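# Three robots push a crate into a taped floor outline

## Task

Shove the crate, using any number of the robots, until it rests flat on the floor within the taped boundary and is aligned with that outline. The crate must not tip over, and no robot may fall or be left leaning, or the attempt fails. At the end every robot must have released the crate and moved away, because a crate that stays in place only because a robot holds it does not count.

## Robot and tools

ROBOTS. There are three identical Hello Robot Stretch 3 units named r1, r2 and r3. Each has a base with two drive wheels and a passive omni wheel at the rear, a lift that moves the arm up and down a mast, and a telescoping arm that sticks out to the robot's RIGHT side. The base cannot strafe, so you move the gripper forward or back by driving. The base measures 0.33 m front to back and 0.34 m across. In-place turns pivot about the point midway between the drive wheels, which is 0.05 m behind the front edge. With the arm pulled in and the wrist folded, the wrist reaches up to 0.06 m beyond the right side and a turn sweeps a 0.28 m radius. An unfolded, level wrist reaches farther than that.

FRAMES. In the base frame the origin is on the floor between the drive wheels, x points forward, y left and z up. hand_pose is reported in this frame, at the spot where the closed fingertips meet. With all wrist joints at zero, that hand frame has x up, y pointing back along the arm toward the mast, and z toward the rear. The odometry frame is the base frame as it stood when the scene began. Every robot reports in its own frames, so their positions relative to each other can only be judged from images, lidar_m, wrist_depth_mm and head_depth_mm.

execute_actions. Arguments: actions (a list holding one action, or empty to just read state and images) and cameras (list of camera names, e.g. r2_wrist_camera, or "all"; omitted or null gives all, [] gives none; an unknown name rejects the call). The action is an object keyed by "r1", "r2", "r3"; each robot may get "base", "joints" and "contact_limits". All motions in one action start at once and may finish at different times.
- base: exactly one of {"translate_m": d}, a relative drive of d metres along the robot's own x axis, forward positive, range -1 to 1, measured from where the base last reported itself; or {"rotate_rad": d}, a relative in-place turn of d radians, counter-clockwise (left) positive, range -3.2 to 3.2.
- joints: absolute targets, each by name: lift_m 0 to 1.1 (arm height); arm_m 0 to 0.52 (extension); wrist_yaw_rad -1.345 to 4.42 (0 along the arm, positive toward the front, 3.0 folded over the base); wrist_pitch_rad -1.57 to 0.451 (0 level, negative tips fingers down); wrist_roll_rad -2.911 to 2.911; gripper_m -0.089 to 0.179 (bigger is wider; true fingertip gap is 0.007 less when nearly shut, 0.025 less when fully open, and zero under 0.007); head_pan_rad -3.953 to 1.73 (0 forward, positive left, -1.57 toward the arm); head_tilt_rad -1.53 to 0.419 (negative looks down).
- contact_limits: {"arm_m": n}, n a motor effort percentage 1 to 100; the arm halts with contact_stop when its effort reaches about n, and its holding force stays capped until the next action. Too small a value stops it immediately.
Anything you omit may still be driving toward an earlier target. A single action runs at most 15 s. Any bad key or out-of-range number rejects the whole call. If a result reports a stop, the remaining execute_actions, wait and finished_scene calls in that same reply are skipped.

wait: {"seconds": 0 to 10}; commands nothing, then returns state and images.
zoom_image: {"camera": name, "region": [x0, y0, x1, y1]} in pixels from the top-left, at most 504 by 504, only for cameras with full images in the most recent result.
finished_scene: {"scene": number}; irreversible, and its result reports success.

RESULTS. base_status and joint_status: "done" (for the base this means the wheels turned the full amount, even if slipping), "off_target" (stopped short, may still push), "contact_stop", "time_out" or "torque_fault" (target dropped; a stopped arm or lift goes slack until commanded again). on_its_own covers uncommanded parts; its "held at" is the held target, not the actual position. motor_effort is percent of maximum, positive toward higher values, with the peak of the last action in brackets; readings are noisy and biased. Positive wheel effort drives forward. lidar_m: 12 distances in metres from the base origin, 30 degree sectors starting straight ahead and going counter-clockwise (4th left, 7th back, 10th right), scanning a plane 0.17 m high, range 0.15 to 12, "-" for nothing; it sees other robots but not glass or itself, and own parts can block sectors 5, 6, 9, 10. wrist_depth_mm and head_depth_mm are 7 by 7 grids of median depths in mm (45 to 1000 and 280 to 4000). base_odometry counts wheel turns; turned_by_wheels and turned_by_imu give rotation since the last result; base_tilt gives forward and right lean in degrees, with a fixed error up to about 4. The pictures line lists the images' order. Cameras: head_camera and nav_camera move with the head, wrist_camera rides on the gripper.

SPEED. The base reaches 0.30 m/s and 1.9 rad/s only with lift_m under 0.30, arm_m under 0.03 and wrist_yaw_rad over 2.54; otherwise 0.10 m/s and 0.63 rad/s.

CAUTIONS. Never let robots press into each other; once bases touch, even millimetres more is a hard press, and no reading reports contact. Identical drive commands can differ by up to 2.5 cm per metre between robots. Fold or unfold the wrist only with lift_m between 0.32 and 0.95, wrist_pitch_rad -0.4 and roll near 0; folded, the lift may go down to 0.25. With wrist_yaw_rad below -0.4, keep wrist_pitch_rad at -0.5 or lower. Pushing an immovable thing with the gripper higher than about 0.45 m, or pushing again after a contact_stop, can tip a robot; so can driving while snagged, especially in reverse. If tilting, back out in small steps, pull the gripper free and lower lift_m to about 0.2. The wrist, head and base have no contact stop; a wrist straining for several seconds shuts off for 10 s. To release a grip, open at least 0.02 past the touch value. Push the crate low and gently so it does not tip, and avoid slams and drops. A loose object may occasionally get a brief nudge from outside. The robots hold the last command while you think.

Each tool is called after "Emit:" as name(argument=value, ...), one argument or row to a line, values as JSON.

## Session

Emit:
execute_actions(
  actions=[],
  cameras=["r1_nav_camera","r2_nav_camera","r3_nav_camera"],
)

Scene clock: 0.00 s.
r1.base_odometry: x=+0.000 y=+0.000 heading=+0.000 (m, m, rad; r1's odometry frame)
r1.turned_by_wheels: +0.000 (rad since the last result)
r1.turned_by_imu: +0.000 (rad since the last result)
r1.base_tilt: forward=-1.9 right=-0.4 (deg)
r1.lidar_m: 2.65 2.81 2.42 2.42 2.46 2.12 2.13 2.11 1.65 1.65 3.05 2.65
r1.head_depth_mm: 1697 2506 2524 2522 2489 2447 2320 / 1712 2477 2593 2580 2536 2567 2316 / 1696 2477 2681 2674 2630 2651 2284 / 1708 2495 2765 2734 2707 2681 2302 / 1718 2549 2811 2835 2771 2747 2305 / 1716 2526 2921 2857 2884 2831 2303 / 1717 2529 2962 3032 2900 2895 2278
r1.base_status: not commanded
r1.joint_positions: lift_m=+0.430 arm_m=-0.003 wrist_yaw_rad=+2.885 wrist_pitch_rad=-0.508 wrist_roll_rad=+0.017 gripper_m=+0.037 head_pan_rad=-0.001 head_tilt_rad=-0.011
r1.joint_status: not commanded
r1.motor_effort: left_wheel=+1 right_wheel=+0 lift_m=+21 arm_m=+1 wrist_yaw_rad=+0 wrist_pitch_rad=+5 wrist_roll_rad=+0 gripper_m=+0 head_pan_rad=+0 head_tilt_rad=+1 (%)
r1.hand_pose: x=+0.0327 y=+0.0630 z=+0.4232 quat_wxyz=(+0.265, +0.707, +0.087, +0.650) (m; r1's base frame)
r1.wrist_depth_mm: - - - - - - - / - - - - - - - / - - - - - - - / 850 895 866 892 872 849 895 / 734 - 769 726 766 726 738 / 634 - - 654 651 641 643 / 566 559 - 576 550 565 563
r2.base_odometry: x=+0.000 y=+0.000 heading=+0.000 (m, m, rad; r2's odometry frame)
r2.turned_by_wheels: +0.000 (rad since the last result)
r2.turned_by_imu: +0.000 (rad since the last result)
r2.base_tilt: forward=-1.1 right=+1.9 (deg)
r2.lidar_m: 4.11 1.28 0.90 0.85 0.88 1.15 2.80 2.23 4.06 1.17 3.98 2.10
r2.head_depth_mm: 2100 3257 - - - 3499 2333 / 2122 3291 - - - 3468 2333 / 2144 3389 - - - 3353 2312 / 2187 3421 - - - 3397 2307 / 2194 3506 - - - 3344 2286 / 2210 3586 - - - 3279 2256 / 2244 3386 - - - 3194 2204
r2.base_status: not commanded
r2.joint_positions: lift_m=+0.415 arm_m=-0.001 wrist_yaw_rad=+3.090 wrist_pitch_rad=-0.532 wrist_roll_rad=-0.020 gripper_m=+0.037 head_pan_rad=-0.005 head_tilt_rad=+0.009
r2.joint_status: not commanded
r2.motor_effort: left_wheel=+0 right_wheel=+0 lift_m=+34 arm_m=+1 wrist_yaw_rad=+0 wrist_pitch_rad=+5 wrist_roll_rad=+0 gripper_m=+0 head_pan_rad=+0 head_tilt_rad=+2 (%)
r2.hand_pose: x=-0.0104 y=+0.0640 z=+0.4034 quat_wxyz=(+0.202, +0.680, +0.170, +0.684) (m; r2's base frame)
r2.wrist_depth_mm: 807 818 - 870 894 918 954 / 905 928 - 961 - - - / 985 - - - - 967 975 / 923 913 878 836 832 810 793 / 775 758 743 725 716 691 674 / 654 661 649 628 588 587 587 / 575 569 - - 531 525 519
r3.base_odometry: x=+0.000 y=+0.000 heading=+0.000 (m, m, rad; r3's odometry frame)
r3.turned_by_wheels: +0.000 (rad since the last result)
r3.turned_by_imu: +0.000 (rad since the last result)
r3.base_tilt: forward=-0.7 right=+1.3 (deg)
r3.lidar_m: 2.24 1.50 1.47 2.79 2.80 2.49 2.51 3.05 1.52 1.53 2.24 2.22
r3.head_depth_mm: 2049 2078 2115 2109 2105 2139 2117 / 2118 2132 2164 2177 2200 2217 2188 / 2181 2227 2255 2272 2295 2315 2223 / 2249 2321 2345 2378 2368 2375 2201 / 2282 2401 2426 2474 2473 2501 2198 / 2323 2512 2544 2578 2580 2590 2192 / 2336 2618 2661 2696 2710 2718 2158
r3.base_status: not commanded
r3.joint_positions: lift_m=+0.541 arm_m=+0.001 wrist_yaw_rad=+3.074 wrist_pitch_rad=-0.431 wrist_roll_rad=+0.020 gripper_m=+0.037 head_pan_rad=-0.012 head_tilt_rad=+0.005
r3.joint_status: not commanded
r3.motor_effort: left_wheel=+0 right_wheel=+1 lift_m=+29 arm_m=+0 wrist_yaw_rad=+0 wrist_pitch_rad=+5 wrist_roll_rad=+0 gripper_m=-1 head_pan_rad=+0 head_tilt_rad=+2 (%)
r3.hand_pose: x=-0.0062 y=+0.0765 z=+0.5506 quat_wxyz=(+0.176, +0.702, +0.126, +0.679) (m; r3's base frame)
r3.wrist_depth_mm: - - - - - - - / - - - - - - - / - - - - - - - / - - - - - - - / 959 951 935 949 992 974 960 / 826 809 819 821 825 814 820 / 722 715 694 710 703 718 708
pictures: r1_nav_camera (sideways: a quarter turn counterclockwise sets it upright), r2_nav_camera (sideways: a quarter turn counterclockwise sets it upright), r3_nav_camera (sideways: a quarter turn counterclockwise sets it upright)
Images, in order (width x height): r1_nav_camera 672x504, r2_nav_camera 672x504, r3_nav_camera 672x504.

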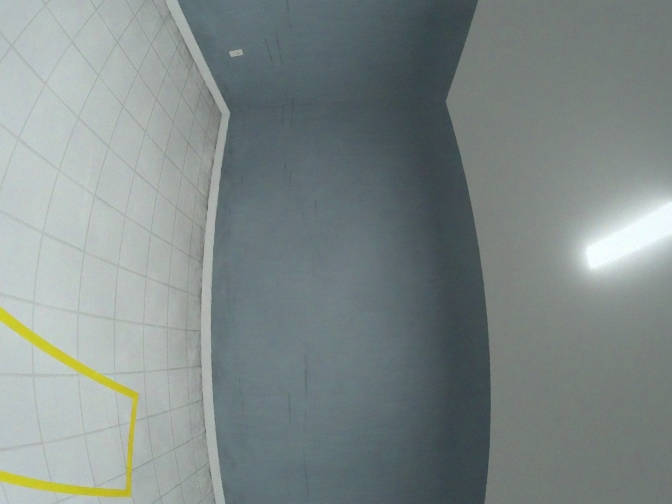

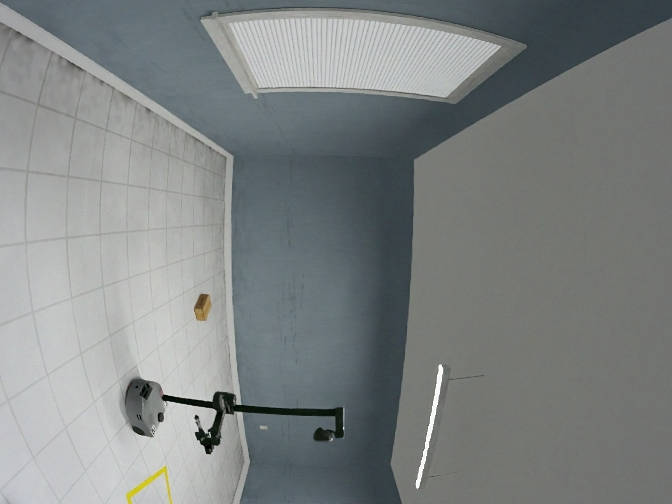

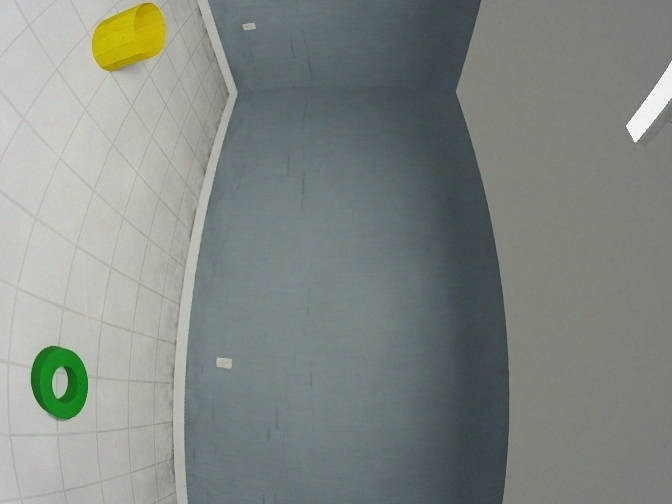

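Emit:
execute_actions(
  actions=[
    {"r1":{"joints":{"lift_m":0.27,"wrist_yaw_rad":3.15,"wrist_pitch_rad":-0.4,"head_pan_rad":-1.4,"head_tilt_rad":-0.7}},"r2":{"joints":{"lift_m":0.27,"wrist_yaw_rad":3.15,"wrist_pitch_rad":-0.4,"head_pan_rad":-1.4,"head_tilt_rad":-0.7}},"r3":{"joints":{"lift_m":0.27,"wrist_yaw_rad":3.15,"wrist_pitch_rad":-0.4,"head_pan_rad":-1.9,"head_tilt_rad":-0.7}}},
  ],
  cameras=["r1_nav_camera","r2_nav_camera","r3_nav_camera","r1_head_camera","r2_head_camera","r3_head_camera"],
)

Scene clock: 6.03 s.
r1.base_odometry: x=+0.000 y=+0.000 heading=+0.000 (m, m, rad; r1's odometry frame)
r1.turned_by_wheels: +0.000 (rad since the last result)
r1.turned_by_imu: +0.002 (rad since the last result)
r1.base_tilt: forward=-2.0 right=-0.5 (deg)
r1.lidar_m: 2.64 2.80 2.43 2.43 2.45 2.13 2.13 2.11 1.65 1.65 3.06 2.64
r1.head_depth_mm: - - 3149 1850 1724 1424 1190 / - - 3073 1963 1710 1401 1193 / - - 2161 2029 1714 1406 1191 / - - 3032 2105 1712 1405 1182 / - - 3042 2180 1697 1386 1178 / 3777 - 2989 2139 1681 1395 1174 / 3247 3562 2942 2148 1687 1384 1166
r1.base_status: not commanded
r1.joint_positions: lift_m=+0.270 arm_m=-0.003 wrist_yaw_rad=+3.148 wrist_pitch_rad=-0.421 wrist_roll_rad=+0.017 gripper_m=+0.037 head_pan_rad=-1.393 head_tilt_rad=-0.691
r1.joint_status: all done
r1.motor_effort: left_wheel=+0(0) right_wheel=+0(0) lift_m=+18(19) arm_m=+1(1) wrist_yaw_rad=+2(4) wrist_pitch_rad=+8(11) wrist_roll_rad=+0(0) gripper_m=+0(1) head_pan_rad=-2(29) head_tilt_rad=-4(31) (%)
r1.hand_pose: x=-0.0228 y=+0.0819 z=+0.2823 quat_wxyz=(+0.147, +0.697, +0.149, +0.686) (m; r1's base frame)
r1.wrist_depth_mm: - - - - - - - / - - - - - - - / 896 919 - 928 909 953 926 / 712 723 - 715 720 711 732 / 589 580 592 583 605 585 593 / 495 502 - - 511 503 508 / 439 - - - 425 435 431
r2.base_odometry: x=+0.000 y=+0.000 heading=+0.000 (m, m, rad; r2's odometry frame)
r2.turned_by_wheels: +0.000 (rad since the last result)
r2.turned_by_imu: -0.001 (rad since the last result)
r2.base_tilt: forward=-1.1 right=+1.9 (deg)
r2.lidar_m: 4.12 1.29 0.90 0.85 0.88 1.15 2.80 2.23 4.06 1.17 3.98 2.10
r2.head_depth_mm: 3447 3513 2583 2044 1659 1421 1228 / 3498 3511 1864 1536 1654 1416 1216 / 3478 3394 1754 1524 1628 1401 1209 / 3568 3307 2365 1654 1630 1384 1206 / 3589 3305 2420 1923 1610 1373 1193 / 3595 3207 2394 1928 1591 1355 1188 / 3723 3184 2369 1898 1584 1357 1180
r2.base_status: not commanded
r2.joint_positions: lift_m=+0.271 arm_m=-0.001 wrist_yaw_rad=+3.148 wrist_pitch_rad=-0.421 wrist_roll_rad=-0.020 gripper_m=+0.037 head_pan_rad=-1.393 head_tilt_rad=-0.691
r2.joint_status: all done
r2.motor_effort: left_wheel=+0(0) right_wheel=+0(0) lift_m=+15(31) arm_m=+0(0) wrist_yaw_rad=+2(3) wrist_pitch_rad=+7(8) wrist_roll_rad=+0(0) gripper_m=+0(0) head_pan_rad=-4(43) head_tilt_rad=-4(36) (%)
r2.hand_pose: x=-0.0227 y=+0.0796 z=+0.2826 quat_wxyz=(+0.144, +0.684, +0.152, +0.699) (m; r2's base frame)
r2.wrist_depth_mm: 841 832 - 848 850 840 868 / 882 896 901 937 912 936 918 / 975 991 969 951 933 908 882 / 826 785 772 720 727 704 681 / 645 630 607 600 607 571 559 / 538 529 555 - - 478 472 / 459 - - - 422 411 408
r3.base_odometry: x=+0.000 y=+0.000 heading=+0.000 (m, m, rad; r3's odometry frame)
r3.turned_by_wheels: +0.000 (rad since the last result)
r3.turned_by_imu: +0.000 (rad since the last result)
r3.base_tilt: forward=-0.7 right=+1.3 (deg)
r3.lidar_m: 2.24 1.49 1.47 2.79 2.80 2.50 2.51 3.04 1.52 1.52 2.24 2.23
r3.head_depth_mm: - 3088 1779 1863 1585 1358 1199 / - 3099 1782 1870 1579 1360 1190 / - 3087 1787 1875 1580 1359 1202 / 3820 3088 1791 1885 1586 1368 1195 / - 3117 2346 1889 1589 1362 1202 / - 3141 2343 1906 1588 1356 1193 / - 3129 2362 1902 1589 1371 1194
r3.base_status: not commanded
r3.joint_positions: lift_m=+0.270 arm_m=+0.001 wrist_yaw_rad=+3.148 wrist_pitch_rad=-0.421 wrist_roll_rad=+0.020 gripper_m=+0.037 head_pan_rad=-1.893 head_tilt_rad=-0.691
r3.joint_status: all done
r3.motor_effort: left_wheel=+0(0) right_wheel=+1(2) lift_m=+24(25) arm_m=+0(0) wrist_yaw_rad=+2(2) wrist_pitch_rad=+8(8) wrist_roll_rad=+0(0) gripper_m=-1(1) head_pan_rad=-5(53) head_tilt_rad=-6(50) (%)
r3.hand_pose: x=-0.0227 y=+0.0782 z=+0.2822 quat_wxyz=(+0.148, +0.697, +0.149, +0.685) (m; r3's base frame)
r3.wrist_depth_mm: - - - - - - - / - - - - - - - / 897 917 887 894 894 875 880 / 700 686 702 698 699 692 716 / 570 579 576 578 591 565 577 / 487 521 - - - 480 484 / 433 - - - 412 419 428
pictures: r1_head_camera (sideways: a quarter turn clockwise sets it upright), r1_nav_camera (sideways: a quarter turn counterclockwise sets it upright), r2_head_camera (sideways: a quarter turn clockwise sets it upright), r2_nav_camera (sideways: a quarter turn counterclockwise sets it upright), r3_head_camera (sideways: a quarter turn clockwise sets it upright), r3_nav_camera (sideways: a quarter turn counterclockwise sets it upright)
Images, in order (width x height): r1_head_camera 896x504, r1_nav_camera 672x504, r2_head_camera 896x504, r2_nav_camera 672x504, r3_head_camera 896x504, r3_nav_camera 672x504.

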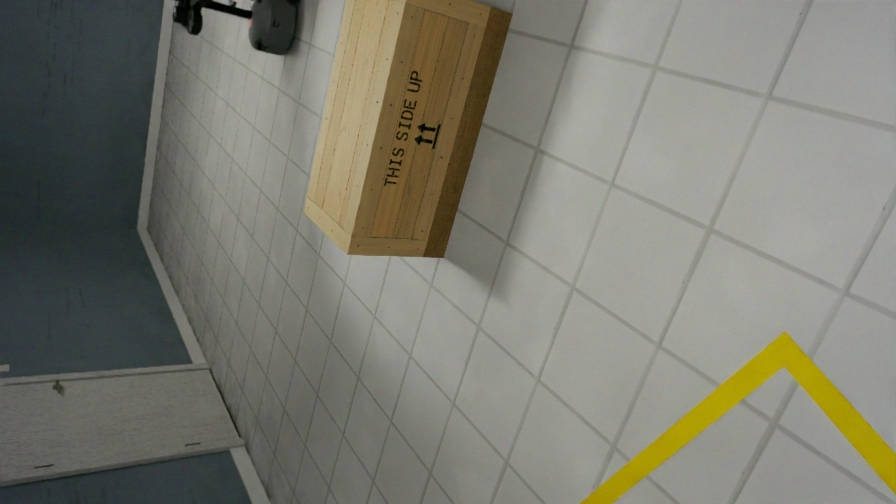

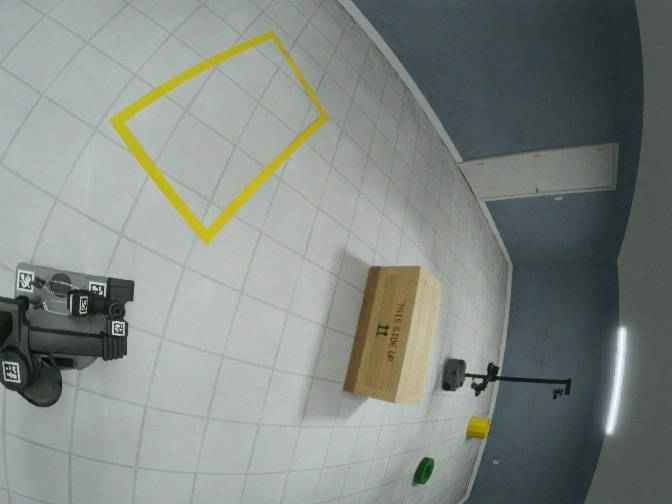

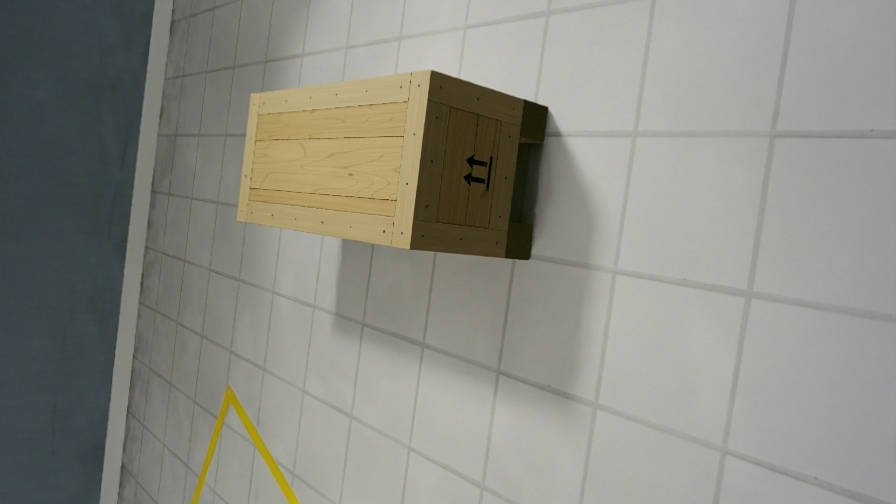

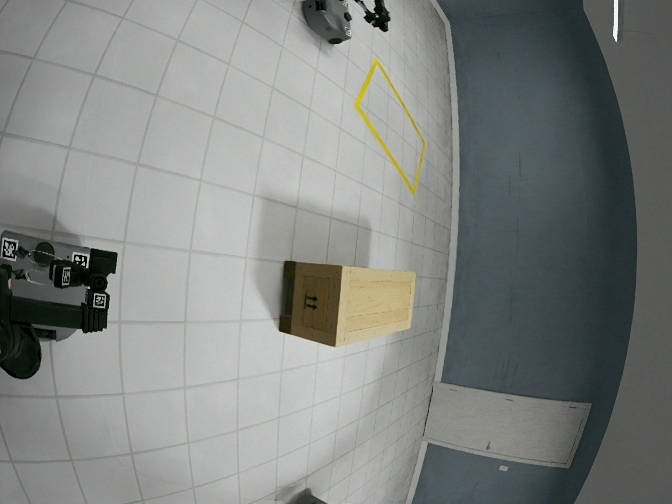

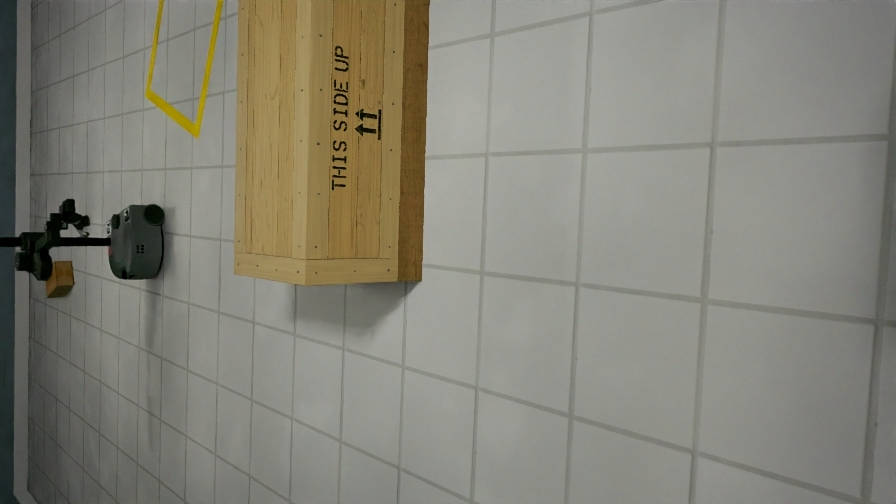

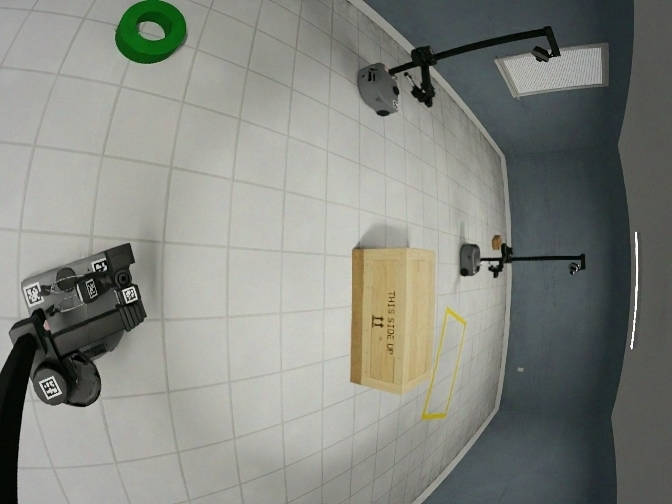

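Emit:
execute_actions(
  actions=[
    {"r1":{"base":{"rotate_rad":1.845},"joints":{"head_pan_rad":-3.14,"head_tilt_rad":-1.0}},"r2":{"base":{"rotate_rad":-1.96},"joints":{"head_pan_rad":-3.14,"head_tilt_rad":-1.14}},"r3":{"base":{"rotate_rad":1.1},"joints":{"head_pan_rad":-3.14,"head_tilt_rad":-0.9}}},
  ],
  cameras=[],
)

Emit:
execute_actions(
  actions=[
    {"r1":{"base":{"translate_m":-1.0}},"r2":{"base":{"translate_m":1.0}},"r3":{"base":{"translate_m":-0.68}}},
  ],
  cameras=["r1_head_camera","r3_head_camera"],
)

Scene clock: 31.23 s.
r1.base_odometry: x=+0.000 y=+0.000 heading=+1.845 (m, m, rad; r1's odometry frame)
r1.turned_by_wheels: +1.845 (rad since the last result)
r1.turned_by_imu: +1.849 (rad since the last result)
r1.base_tilt: forward=-2.1 right=-0.4 (deg)
r1.lidar_m: 2.52 2.21 2.13 2.21 3.04 1.65 1.71 2.75 2.64 2.76 2.51 2.42
r1.head_depth_mm: 2969 1734 1858 1623 1405 1235 - / 3025 1795 1891 1609 1390 1233 - / 2967 1930 1916 1605 1402 1269 - / 2964 2297 1874 1581 1388 1260 - / 2891 2271 1888 1579 1381 1232 - / 2896 2245 1860 1591 1378 1214 - / 2892 2246 1854 1579 1365 1216 1078
r1.base_status: done
r1.joint_positions: lift_m=+0.270 arm_m=-0.003 wrist_yaw_rad=+3.149 wrist_pitch_rad=-0.420 wrist_roll_rad=+0.017 gripper_m=+0.037 head_pan_rad=-3.133 head_tilt_rad=-0.988
r1.joint_status: all done
r1.motor_effort: left_wheel=-2(6) right_wheel=+3(11) lift_m=+18(19) arm_m=+0(0) wrist_yaw_rad=+1(2) wrist_pitch_rad=+8(8) wrist_roll_rad=+0(0) gripper_m=+0(1) head_pan_rad=-2(30) head_tilt_rad=-6(25) (%)
r1.hand_pose: x=-0.0228 y=+0.0819 z=+0.2823 quat_wxyz=(+0.147, +0.697, +0.149, +0.686) (m; r1's base frame)
r1.wrist_depth_mm: - - - - - - - / - - - - - - - / 909 902 - 889 933 931 930 / 728 727 - 722 720 723 722 / 585 583 593 584 614 594 576 / 499 506 - - 515 502 496 / 438 - - - 425 436 435
r2.base_odometry: x=+0.000 y=+0.000 heading=-1.960 (m, m, rad; r2's odometry frame)
r2.turned_by_wheels: -1.960 (rad since the last result)
r2.turned_by_imu: -1.983 (rad since the last result)
r2.base_tilt: forward=-1.1 right=+1.8 (deg)
r2.lidar_m: 1.20 1.17 4.14 1.96 2.50 1.12 0.87 0.85 0.92 1.34 3.23 2.24
r2.head_depth_mm: 1220 1580 1557 1428 1329 1207 1140 / 1149 1471 1546 1413 1317 1203 1140 / 1090 1379 1528 1413 1333 - 1133 / 1039 1290 1496 1392 - - 1117 / 989 1209 1478 1395 1310 - 1119 / 940 1149 1441 1379 1287 - 1111 / 901 1095 1362 1369 1266 1186 1100
r2.base_status: done
r2.joint_positions: lift_m=+0.271 arm_m=-0.001 wrist_yaw_rad=+3.148 wrist_pitch_rad=-0.421 wrist_roll_rad=-0.020 gripper_m=+0.037 head_pan_rad=-3.134 head_tilt_rad=-1.126
r2.joint_status: all done
r2.motor_effort: left_wheel=+2(16) right_wheel=-2(6) lift_m=+15(15) arm_m=+0(0) wrist_yaw_rad=+2(2) wrist_pitch_rad=+7(8) wrist_roll_rad=+0(0) gripper_m=+0(1) head_pan_rad=-3(40) head_tilt_rad=-6(32) (%)
r2.hand_pose: x=-0.0227 y=+0.0796 z=+0.2827 quat_wxyz=(+0.144, +0.684, +0.152, +0.699) (m; r2's base frame)
r2.wrist_depth_mm: - - - - - - - / - - - - - - - / - - - 959 921 888 862 / 800 803 753 739 717 702 683 / 645 631 617 604 605 572 559 / 537 528 539 - - 484 474 / 458 - - - 419 415 412
r3.base_odometry: x=+0.000 y=+0.000 heading=+1.100 (m, m, rad; r3's odometry frame)
r3.turned_by_wheels: +1.100 (rad since the last result)
r3.turned_by_imu: +1.079 (rad since the last result)
r3.base_tilt: forward=-0.7 right=+1.3 (deg)
r3.lidar_m: 1.48 2.81 2.74 2.49 2.52 3.16 1.52 1.53 2.24 2.22 2.25 1.47
r3.head_depth_mm: 2569 1971 1808 1568 1390 1247 1139 / 1821 1748 1803 1574 1391 1271 - / 1822 1729 1809 1570 1396 1277 - / 1830 1706 1826 1577 1399 1246 - / 2584 1683 1831 1592 1395 1250 - / 2588 2053 1812 1583 1395 1254 1150 / 2626 2138 1823 1596 1402 1259 1140
r3.base_status: done
r3.joint_positions: lift_m=+0.270 arm_m=+0.001 wrist_yaw_rad=+3.148 wrist_pitch_rad=-0.421 wrist_roll_rad=+0.020 gripper_m=+0.037 head_pan_rad=-3.133 head_tilt_rad=-0.889
r3.joint_status: all done
r3.motor_effort: left_wheel=-1(8) right_wheel=+5(14) lift_m=+24(24) arm_m=+0(0) wrist_yaw_rad=+1(1) wrist_pitch_rad=+7(7) wrist_roll_rad=+0(0) gripper_m=+0(1) head_pan_rad=-4(53) head_tilt_rad=-8(28) (%)
r3.hand_pose: x=-0.0227 y=+0.0782 z=+0.2822 quat_wxyz=(+0.147, +0.697, +0.149, +0.685) (m; r3's base frame)
r3.wrist_depth_mm: - - - - - - - / - - - - - - - / 880 901 906 893 900 919 914 / 690 693 702 698 700 707 698 / 573 576 570 562 590 575 570 / 485 518 - - - 486 480 / 434 - - - 417 423 420
pictures: none
No camera images: the call's "cameras" was empty. Leave "cameras" out to get every camera's image.

Scene clock: 36.27 s.
r1.base_odometry: x=+0.271 y=-0.963 heading=+1.845 (m, m, rad; r1's odometry frame)
r1.turned_by_wheels: +0.000 (rad since the last result)
r1.turned_by_imu: +0.000 (rad since the last result)
r1.base_tilt: forward=-2.0 right=-0.4 (deg)
r1.lidar_m: 3.43 2.73 2.64 2.74 0.81 0.77 0.80 2.21 2.14 2.22 3.06 3.29
r1.head_depth_mm: 3000 2335 1918 1158 1321 1234 - / 2950 2347 1852 1204 1372 1239 - / 2940 2307 1898 1531 1382 1278 - / 2997 2295 1879 1590 1383 1267 - / 2991 2269 1864 1586 1381 1242 - / 2722 2271 1859 1583 1372 1213 - / 2523 2252 1849 1577 1362 1211 1084
r1.base_status: done
r1.joint_positions: lift_m=+0.270 arm_m=-0.003 wrist_yaw_rad=+3.149 wrist_pitch_rad=-0.420 wrist_roll_rad=+0.017 gripper_m=+0.037 head_pan_rad=-3.133 head_tilt_rad=-0.989
r1.joint_status: not commanded
r1.motor_effort: left_wheel=-1(7) right_wheel=+3(6) lift_m=+19(19) arm_m=+0(0) wrist_yaw_rad=+1(1) wrist_pitch_rad=+8(8) wrist_roll_rad=+0(0) gripper_m=+1(0) head_pan_rad=-2(2) head_tilt_rad=-5(5) (%)
r1.hand_pose: x=-0.0230 y=+0.0819 z=+0.2824 quat_wxyz=(+0.146, +0.697, +0.149, +0.686) (m; r1's base frame)
r1.wrist_depth_mm: 640 762 - - - - - / 666 810 - - - - - / 682 825 - 926 949 918 938 / 668 721 - 730 733 702 728 / 585 587 580 581 614 591 583 / 496 499 - - 512 502 505 / 444 - - - 425 437 436
r2.base_odometry: x=-0.379 y=-0.925 heading=-1.960 (m, m, rad; r2's odometry frame)
r2.turned_by_wheels: +0.000 (rad since the last result)
r2.turned_by_imu: -0.001 (rad since the last result)
r2.base_tilt: forward=-1.3 right=+1.9 (deg)
r2.lidar_m: 3.01 0.38 0.30 0.42 4.57 2.31 1.79 1.76 1.88 2.75 2.74 0.88
r2.head_depth_mm: 1885 1709 1543 1429 1337 1208 1149 / 1877 1691 1535 1422 1313 1202 1143 / 1841 1659 1530 1403 1340 - 1139 / 1829 1662 1519 1393 - - 1125 / 1801 1644 1507 1377 1310 - 1116 / 1808 1625 1492 1375 1290 - 1114 / 1755 1620 1481 1370 1271 1188 1100
r2.base_status: done
r2.joint_positions: lift_m=+0.271 arm_m=-0.001 wrist_yaw_rad=+3.149 wrist_pitch_rad=-0.421 wrist_roll_rad=-0.020 gripper_m=+0.037 head_pan_rad=-3.134 head_tilt_rad=-1.127
r2.joint_status: not commanded
r2.motor_effort: left_wheel=+2(14) right_wheel=-2(5) lift_m=+15(15) arm_m=+0(0) wrist_yaw_rad=+1(2) wrist_pitch_rad=+8(8) wrist_roll_rad=+0(0) gripper_m=+0(0) head_pan_rad=-3(3) head_tilt_rad=-6(5) (%)
r2.hand_pose: x=-0.0229 y=+0.0796 z=+0.2827 quat_wxyz=(+0.144, +0.684, +0.152, +0.699) (m; r2's base frame)
r2.wrist_depth_mm: - - - - 459 334 260 / - - - - 490 348 281 / - - - 972 527 370 312 / 813 790 762 739 653 387 363 / 648 642 608 593 597 414 443 / 537 535 551 - - 450 465 / 461 - - - 420 414 410
r3.base_odometry: x=-0.309 y=-0.606 heading=+1.100 (m, m, rad; r3's odometry frame)
r3.turned_by_wheels: +0.000 (rad since the last result)
r3.turned_by_imu: -0.003 (rad since the last result)
r3.base_tilt: forward=-0.7 right=+1.2 (deg)
r3.lidar_m: 2.13 3.47 2.64 2.40 2.44 0.94 0.85 0.86 0.88 2.32 2.34 2.91
r3.head_depth_mm: 2563 2122 1294 1484 1386 1246 1146 / 2554 2059 1274 1468 1395 1260 - / 2068 1978 1278 1445 1385 1270 - / 2495 2051 1278 1415 1393 1255 - / 2587 2134 1286 1382 1398 1253 - / 2620 2141 1296 1373 1401 1254 1152 / 2618 2164 1787 1581 1401 1263 1144
r3.base_status: done
r3.joint_positions: lift_m=+0.270 arm_m=+0.001 wrist_yaw_rad=+3.149 wrist_pitch_rad=-0.421 wrist_roll_rad=+0.020 gripper_m=+0.037 head_pan_rad=-3.133 head_tilt_rad=-0.890
r3.joint_status: not commanded
r3.motor_effort: left_wheel=-1(9) right_wheel=+4(9) lift_m=+24(24) arm_m=+0(0) wrist_yaw_rad=+1(1) wrist_pitch_rad=+7(7) wrist_roll_rad=+0(0) gripper_m=-1(0) head_pan_rad=-5(4) head_tilt_rad=-6(7) (%)
r3.hand_pose: x=-0.0228 y=+0.0783 z=+0.2822 quat_wxyz=(+0.147, +0.697, +0.149, +0.685) (m; r3's base frame)
r3.wrist_depth_mm: - - - - - - - / - - - - - - - / 904 882 935 909 905 908 907 / 694 697 701 698 690 716 704 / 568 572 584 579 597 578 575 / 483 523 - - - 483 491 / 432 - - - 418 423 418
pictures: r1_head_camera (sideways: a quarter turn clockwise sets it upright), r3_head_camera (sideways: a quarter turn clockwise sets it upright)
Images, in order (width x height): r1_head_camera 896x504, r3_head_camera 896x504.

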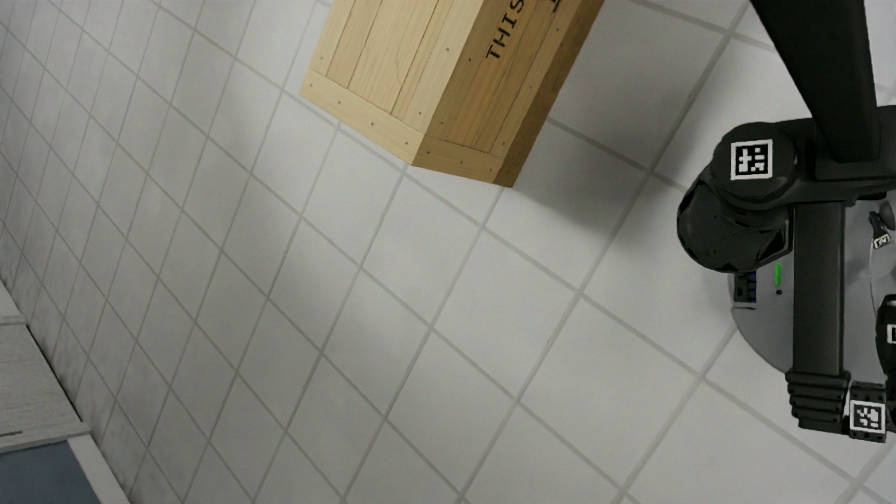

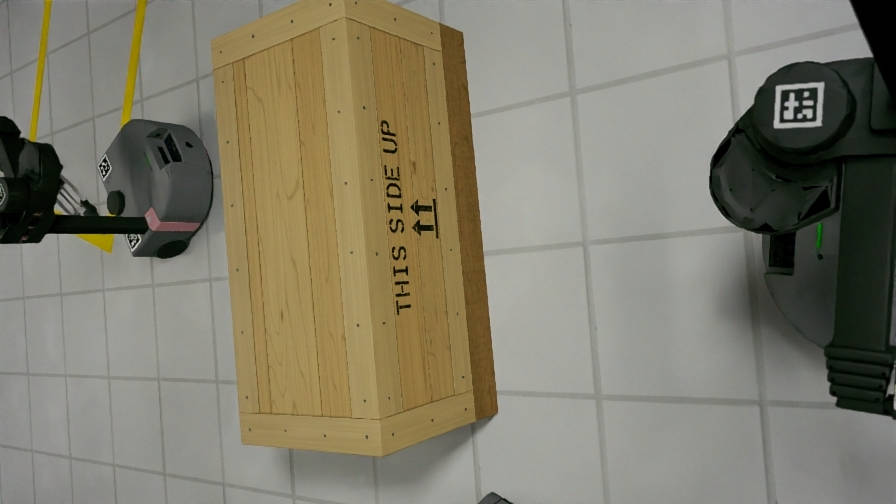

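Emit:
execute_actions(
  actions=[
    {"r1":{"base":{"translate_m":-0.33}},"r2":{"base":{"rotate_rad":-0.3}},"r3":{"base":{"rotate_rad":-0.2}}},
  ],
  cameras=[],
)

Emit:
execute_actions(
  actions=[
    {"r1":{"base":{"rotate_rad":-0.53},"joints":{"head_tilt_rad":-1.14}},"r2":{"base":{"translate_m":0.39}}},
  ],
  cameras=[],
)

Emit:
execute_actions(
  actions=[
    {"r1":{"base":{"translate_m":-0.1}},"r2":{"base":{"rotate_rad":-0.86}}},
  ],
  cameras=["r1_head_camera","r2_head_camera","r3_head_camera"],
)

Scene clock: 45.10 s.
r1.base_odometry: x=+0.360 y=-1.280 heading=+1.845 (m, m, rad; r1's odometry frame)
r1.turned_by_wheels: +0.000 (rad since the last result)
r1.turned_by_imu: +0.001 (rad since the last result)
r1.base_tilt: forward=-2.0 right=-0.4 (deg)
r1.lidar_m: 3.72 2.92 2.80 0.70 0.50 0.48 2.75 2.04 1.97 2.04 2.81 3.58
r1.head_depth_mm: 3035 2346 1919 1135 980 1114 - / 2981 2320 1916 1619 1005 1197 - / 2963 2318 1875 1610 1388 1269 - / 2945 2301 1882 1593 1386 1263 - / 2813 2288 1879 1583 1377 1240 - / 2575 2247 1859 1595 1374 1214 - / 2321 2239 1850 1583 1363 1211 1082
r1.base_status: done
r1.joint_positions: lift_m=+0.270 arm_m=-0.003 wrist_yaw_rad=+3.149 wrist_pitch_rad=-0.420 wrist_roll_rad=+0.017 gripper_m=+0.037 head_pan_rad=-3.133 head_tilt_rad=-0.989
r1.joint_status: not commanded
r1.motor_effort: left_wheel=-1(7) right_wheel=+3(7) lift_m=+19(19) arm_m=+0(0) wrist_yaw_rad=+0(1) wrist_pitch_rad=+8(8) wrist_roll_rad=+0(0) gripper_m=+0(0) head_pan_rad=-2(2) head_tilt_rad=-4(4) (%)
r1.hand_pose: x=-0.0230 y=+0.0819 z=+0.2824 quat_wxyz=(+0.146, +0.697, +0.149, +0.686) (m; r1's base frame)
r1.wrist_depth_mm: 405 476 - - - - - / 417 508 - - - - - / 429 534 - 941 932 923 945 / 445 556 - 708 713 714 719 / 465 565 585 587 612 599 581 / 468 507 - - 513 500 498 / 440 - - - 428 436 437
r2.base_odometry: x=-0.379 y=-0.925 heading=-2.260 (m, m, rad; r2's odometry frame)
r2.turned_by_wheels: -0.300 (rad since the last result)
r2.turned_by_imu: -0.305 (rad since the last result)
r2.base_tilt: forward=-1.3 right=+1.9 (deg)
r2.lidar_m: 0.88 2.97 0.30 0.33 4.51 3.21 1.98 1.76 1.76 2.11 2.75 4.16
r2.head_depth_mm: 1882 1709 1550 1430 1333 1204 862 / 1860 1683 1539 1414 1315 1192 1119 / 1845 1680 1529 1413 1331 - 1135 / 1823 1651 1517 1400 - - 1123 / 1815 1640 1509 1385 1306 - 1114 / 1800 1629 1482 1377 1282 - 1113 / 1783 1613 1480 1361 1273 1190 1102
r2.base_status: done
r2.joint_positions: lift_m=+0.271 arm_m=-0.001 wrist_yaw_rad=+3.149 wrist_pitch_rad=-0.421 wrist_roll_rad=-0.020 gripper_m=+0.037 head_pan_rad=-3.134 head_tilt_rad=-1.127
r2.joint_status: not commanded
r2.motor_effort: left_wheel=+2(12) right_wheel=-1(5) lift_m=+15(15) arm_m=+0(0) wrist_yaw_rad=+1(1) wrist_pitch_rad=+8(8) wrist_roll_rad=+0(0) gripper_m=-1(0) head_pan_rad=-4(3) head_tilt_rad=-6(6) (%)
r2.hand_pose: x=-0.0229 y=+0.0796 z=+0.2827 quat_wxyz=(+0.144, +0.684, +0.152, +0.699) (m; r2's base frame)
r2.wrist_depth_mm: - - - 440 349 309 520 / - - - 485 377 351 686 / - - - 530 410 420 806 / 812 792 777 672 444 509 686 / 639 640 619 605 460 547 552 / 540 527 544 - - 482 470 / 455 - - - 422 418 410
r3.base_odometry: x=-0.309 y=-0.606 heading=+0.900 (m, m, rad; r3's odometry frame)
r3.turned_by_wheels: -0.200 (rad since the last result)
r3.turned_by_imu: -0.197 (rad since the last result)
r3.base_tilt: forward=-0.7 right=+1.3 (deg)
r3.lidar_m: 2.13 3.44 2.95 2.42 2.40 2.70 0.86 0.85 0.87 2.32 2.32 2.59
r3.head_depth_mm: 2558 2092 1807 1569 1386 1251 1143 / 2588 2120 1694 1538 1393 1262 - / 2418 1904 1310 1512 1394 1279 - / 1559 1815 1292 1469 1395 1251 - / 2515 2144 1287 1403 1402 1253 - / 2593 2154 1293 1331 1397 1252 1155 / 2625 2166 1297 1277 1407 1257 1139
r3.base_status: done
r3.joint_positions: lift_m=+0.270 arm_m=+0.001 wrist_yaw_rad=+3.149 wrist_pitch_rad=-0.421 wrist_roll_rad=+0.020 gripper_m=+0.037 head_pan_rad=-3.133 head_tilt_rad=-0.890
r3.joint_status: not commanded
r3.motor_effort: left_wheel=+2(8) right_wheel=-1(8) lift_m=+24(24) arm_m=+0(0) wrist_yaw_rad=+1(1) wrist_pitch_rad=+7(7) wrist_roll_rad=+0(0) gripper_m=+0(0) head_pan_rad=-4(4) head_tilt_rad=-6(8) (%)
r3.hand_pose: x=-0.0228 y=+0.0783 z=+0.2822 quat_wxyz=(+0.147, +0.697, +0.149, +0.685) (m; r3's base frame)
r3.wrist_depth_mm: - - - - - - - / - - - - - - - / 906 876 892 904 903 928 908 / 682 698 705 702 707 696 687 / 565 567 568 557 590 573 575 / 483 515 - - - 489 482 / 423 - - - 415 420 421
pictures: none
No camera images: the call's "cameras" was empty. Leave "cameras" out to get every camera's image.

Scene clock: 48.07 s.
r1.base_odometry: x=+0.360 y=-1.280 heading=+1.315 (m, m, rad; r1's odometry frame)
r1.turned_by_wheels: -0.530 (rad since the last result)
r1.turned_by_imu: -0.531 (rad since the last result)
r1.base_tilt: forward=-2.0 right=-0.5 (deg)
r1.lidar_m: 3.58 3.73 2.91 2.80 0.70 0.51 0.48 2.77 2.04 1.97 2.04 2.80
r1.head_depth_mm: 2087 1873 1164 1070 1307 1155 1100 / 1674 1768 1165 1064 1300 1225 1089 / 2214 1832 1154 1059 1311 - 1077 / 2185 1867 1154 1058 1304 - 1062 / 2193 1864 1628 1431 1300 - 1054 / 2156 1862 1615 1443 1296 1209 1055 / 2186 1847 1612 1438 1292 1179 1080
r1.base_status: done
r1.joint_positions: lift_m=+0.270 arm_m=-0.003 wrist_yaw_rad=+3.149 wrist_pitch_rad=-0.420 wrist_roll_rad=+0.017 gripper_m=+0.037 head_pan_rad=-3.134 head_tilt_rad=-1.126
r1.joint_status: all done
r1.motor_effort: left_wheel=+1(8) right_wheel=-3(10) lift_m=+19(19) arm_m=+1(0) wrist_yaw_rad=+2(1) wrist_pitch_rad=+8(8) wrist_roll_rad=+0(0) gripper_m=+0(0) head_pan_rad=-2(2) head_tilt_rad=-5(21) (%)
r1.hand_pose: x=-0.0230 y=+0.0819 z=+0.2824 quat_wxyz=(+0.146, +0.697, +0.149, +0.686) (m; r1's base frame)
r1.wrist_depth_mm: 626 - - - - - - / 632 - - - - - - / 630 875 - 950 925 945 924 / 623 716 - 731 706 709 710 / 575 574 582 594 607 591 587 / 494 511 - - 510 501 507 / 439 - - - 427 432 436
r2.base_odometry: x=-0.627 y=-1.226 heading=-2.260 (m, m, rad; r2's odometry frame)
r2.turned_by_wheels: +0.000 (rad since the last result)
r2.turned_by_imu: -0.001 (rad since the last result)
r2.base_tilt: forward=-1.2 right=+1.7 (deg)
r2.lidar_m: 0.52 2.69 0.74 0.44 0.39 3.77 2.31 2.05 2.05 2.44 2.52 0.50
r2.head_depth_mm: 1896 1704 1556 1430 940 1198 1152 / 1858 1689 1540 1426 1289 1203 1147 / 1852 1665 1530 1407 1342 - 1134 / 1833 1662 1513 1389 - - 1117 / 1813 1641 1519 1389 1305 - 1118 / 1804 1631 1494 1371 1295 - 1113 / 1785 1625 1486 1369 1272 1186 1099
r2.base_status: done
r2.joint_positions: lift_m=+0.271 arm_m=-0.001 wrist_yaw_rad=+3.149 wrist_pitch_rad=-0.421 wrist_roll_rad=-0.020 gripper_m=+0.037 head_pan_rad=-3.134 head_tilt_rad=-1.127
r2.joint_status: not commanded
r2.motor_effort: left_wheel=+2(14) right_wheel=-2(3) lift_m=+15(15) arm_m=+0(0) wrist_yaw_rad=+1(1) wrist_pitch_rad=+8(8) wrist_roll_rad=+0(0) gripper_m=+0(0) head_pan_rad=-3(3) head_tilt_rad=-6(6) (%)
r2.hand_pose: x=-0.0229 y=+0.0796 z=+0.2827 quat_wxyz=(+0.144, +0.684, +0.152, +0.699) (m; r2's base frame)
r2.wrist_depth_mm: 481 342 - 503 656 - - / - 358 403 547 719 - - / - 390 437 607 799 900 881 / 814 440 470 681 719 714 678 / 653 600 515 598 599 571 555 / 532 531 536 - - 484 474 / 460 - - - 424 414 409
r3.base_odometry: x=-0.309 y=-0.606 heading=+0.900 (m, m, rad; r3's odometry frame)
r3.turned_by_wheels: +0.000 (rad since the last result)
r3.turned_by_imu: +0.000 (rad since the last result)
r3.base_tilt: forward=-0.7 right=+1.2 (deg)
r3.lidar_m: 2.13 3.43 2.94 2.42 2.40 2.69 0.86 0.63 0.50 2.33 2.32 2.58
r3.head_depth_mm: 2567 2107 1796 1569 1392 1240 1151 / 2600 2116 1679 1544 1391 1265 - / 2512 1915 1306 1503 1397 1279 - / 1813 1866 1283 1480 1395 1252 - / 2370 2048 1290 1401 1403 1244 - / 2625 2150 1294 1320 1399 1238 1155 / 2607 2162 1287 1281 1377 1140 1143
r3.base_status: not commanded
r3.joint_positions: lift_m=+0.270 arm_m=+0.001 wrist_yaw_rad=+3.149 wrist_pitch_rad=-0.421 wrist_roll_rad=+0.020 gripper_m=+0.037 head_pan_rad=-3.133 head_tilt_rad=-0.890
r3.joint_status: not commanded
r3.motor_effort: left_wheel=+2(2) right_wheel=-1(2) lift_m=+25(24) arm_m=+0(0) wrist_yaw_rad=+1(1) wrist_pitch_rad=+7(7) wrist_roll_rad=+0(0) gripper_m=-1(1) head_pan_rad=-5(5) head_tilt_rad=-6(6) (%)
r3.hand_pose: x=-0.0228 y=+0.0783 z=+0.2822 quat_wxyz=(+0.147, +0.697, +0.149, +0.685) (m; r3's base frame)
r3.wrist_depth_mm: - - - - - - - / - - - - - - - / 920 928 896 889 882 908 919 / 693 679 703 697 696 697 697 / 568 569 578 568 596 580 573 / 487 510 - - - 486 480 / 430 - - - 415 421 427
pictures: none
No camera images: the call's "cameras" was empty. Leave "cameras" out to get every camera's image.

Scene clock: 50.00 s.
r1.base_odometry: x=+0.334 y=-1.377 heading=+1.315 (m, m, rad; r1's odometry frame)
r1.turned_by_wheels: +0.000 (rad since the last result)
r1.turned_by_imu: +0.000 (rad since the last result)
r1.base_tilt: forward=-1.8 right=-0.5 (deg)
r1.lidar_m: 3.68 3.82 2.91 2.80 0.55 0.40 0.38 2.77 2.04 1.97 2.04 2.80
r1.head_depth_mm: 2092 1848 1482 1036 1248 1158 1098 / 1414 1705 1644 1027 1243 1223 1093 / 2216 1809 1648 1026 1134 - 1081 / 2200 1876 1643 1017 1131 - 1063 / 2179 1861 1635 1428 1292 - 1056 / 2157 1863 1626 1441 1299 1217 1056 / 2149 1862 1628 1436 1295 1176 1084
r1.base_status: done
r1.joint_positions: lift_m=+0.270 arm_m=-0.003 wrist_yaw_rad=+3.149 wrist_pitch_rad=-0.420 wrist_roll_rad=+0.017 gripper_m=+0.037 head_pan_rad=-3.134 head_tilt_rad=-1.127
r1.joint_status: not commanded
r1.motor_effort: left_wheel=+2(7) right_wheel=-2(9) lift_m=+18(19) arm_m=+0(0) wrist_yaw_rad=+0(1) wrist_pitch_rad=+8(8) wrist_roll_rad=+0(0) gripper_m=-1(0) head_pan_rad=-2(1) head_tilt_rad=-5(5) (%)
r1.hand_pose: x=-0.0230 y=+0.0819 z=+0.2824 quat_wxyz=(+0.146, +0.697, +0.149, +0.686) (m; r1's base frame)
r1.wrist_depth_mm: 491 680 - - - - - / 496 718 - - - - - / 483 735 - 958 927 918 924 / 483 685 - 724 719 722 718 / 489 587 584 579 606 585 597 / 472 518 - - 506 499 505 / 441 - - - 427 432 434
r2.base_odometry: x=-0.627 y=-1.226 heading=-3.120 (m, m, rad; r2's odometry frame)
r2.turned_by_wheels: -0.860 (rad since the last result)
r2.turned_by_imu: -0.870 (rad since the last result)
r2.base_tilt: forward=-1.1 right=+1.8 (deg)
r2.lidar_m: 2.52 0.50 0.59 2.69 0.57 0.41 0.39 2.97 2.14 2.05 2.11 2.85
r2.head_depth_mm: 1871 1676 1090 1026 1330 1204 1157 / 1856 1684 1084 1017 1306 1202 1144 / 1840 1673 1074 1013 1320 - 1130 / 1819 1660 1065 1003 - - 1119 / 1803 1647 1482 1371 1305 - 1115 / 1805 1628 1491 1381 1283 - 1113 / 1785 1614 1491 1372 1267 1184 1102
r2.base_status: done
r2.joint_positions: lift_m=+0.271 arm_m=-0.001 wrist_yaw_rad=+3.149 wrist_pitch_rad=-0.421 wrist_roll_rad=-0.020 gripper_m=+0.037 head_pan_rad=-3.134 head_tilt_rad=-1.127
r2.joint_status: not commanded
r2.motor_effort: left_wheel=+2(14) right_wheel=-2(5) lift_m=+15(15) arm_m=+0(0) wrist_yaw_rad=+1(0) wrist_pitch_rad=+8(8) wrist_roll_rad=+0(0) gripper_m=+0(0) head_pan_rad=-3(2) head_tilt_rad=-6(5) (%)
r2.hand_pose: x=-0.0229 y=+0.0796 z=+0.2827 quat_wxyz=(+0.144, +0.684, +0.152, +0.699) (m; r2's base frame)
r2.wrist_depth_mm: 463 667 - - - - - / 443 663 - - - - - / 440 644 954 953 941 887 508 / 436 629 767 738 722 513 409 / 428 582 621 607 602 433 340 / 424 530 549 - - 450 345 / 413 - - - 421 413 378
r3.base_odometry: x=-0.309 y=-0.606 heading=+0.900 (m, m, rad; r3's odometry frame)
r3.turned_by_wheels: +0.000 (rad since the last result)
r3.turned_by_imu: +0.000 (rad since the last result)
r3.base_tilt: forward=-0.7 right=+1.3 (deg)
r3.lidar_m: 2.14 3.42 2.95 2.41 2.40 2.70 0.85 0.52 0.50 2.34 2.32 2.58
r3.head_depth_mm: 2577 2108 1807 1560 1397 1245 1141 / 2582 2116 1693 1549 1394 1265 - / 2574 1899 1306 1508 1403 1277 - / 2586 1826 1289 1477 1390 1250 - / 2461 2097 1290 1396 1396 1257 - / 2611 2137 1282 1323 1380 1206 1150 / 2610 2154 1287 933 912 1123 1137
r3.base_status: not commanded
r3.joint_positions: lift_m=+0.270 arm_m=+0.001 wrist_yaw_rad=+3.149 wrist_pitch_rad=-0.421 wrist_roll_rad=+0.020 gripper_m=+0.037 head_pan_rad=-3.133 head_tilt_rad=-0.890
r3.joint_status: not commanded
r3.motor_effort: left_wheel=+3(2) right_wheel=-1(1) lift_m=+24(24) arm_m=+0(0) wrist_yaw_rad=+1(0) wrist_pitch_rad=+7(7) wrist_roll_rad=+0(0) gripper_m=-1(0) head_pan_rad=-4(4) head_tilt_rad=-7(7) (%)
r3.hand_pose: x=-0.0228 y=+0.0783 z=+0.2822 quat_wxyz=(+0.147, +0.697, +0.149, +0.685) (m; r3's base frame)
r3.wrist_depth_mm: - - - - - - - / - - - - - - - / 909 923 914 920 895 902 904 / 703 704 680 705 708 717 697 / 568 578 569 583 596 584 570 / 481 517 - - - 494 490 / 431 - - - 416 420 417
pictures: r1_head_camera (sideways: a quarter turn clockwise sets it upright), r2_head_camera (sideways: a quarter turn clockwise sets it upright), r3_head_camera (sideways: a quarter turn clockwise sets it upright)
Images, in order (width x height): r1_head_camera 896x504, r2_head_camera 896x504, r3_head_camera 896x504.

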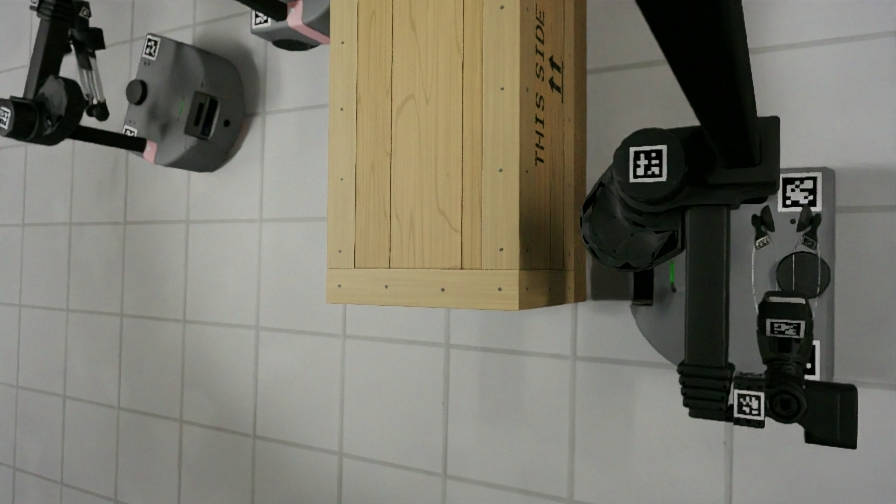

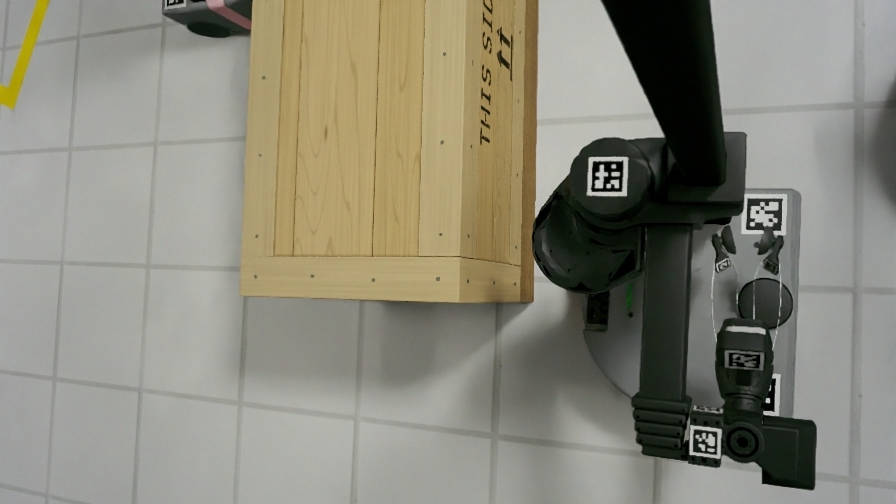

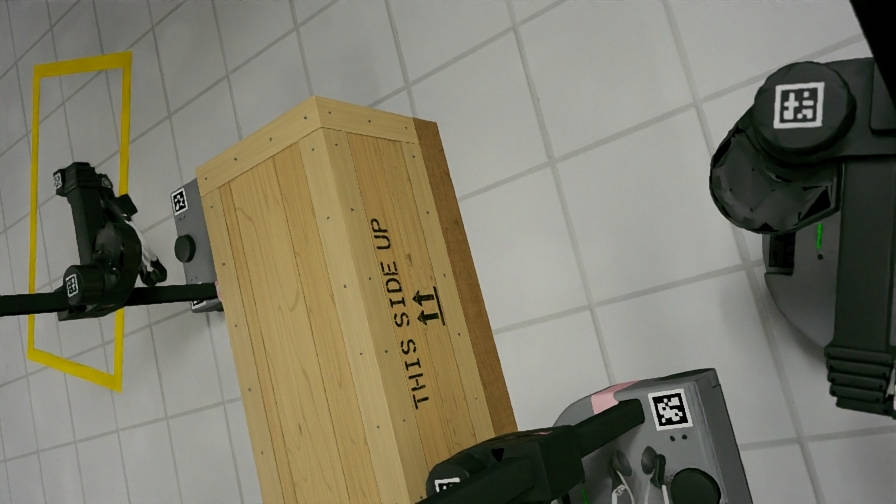

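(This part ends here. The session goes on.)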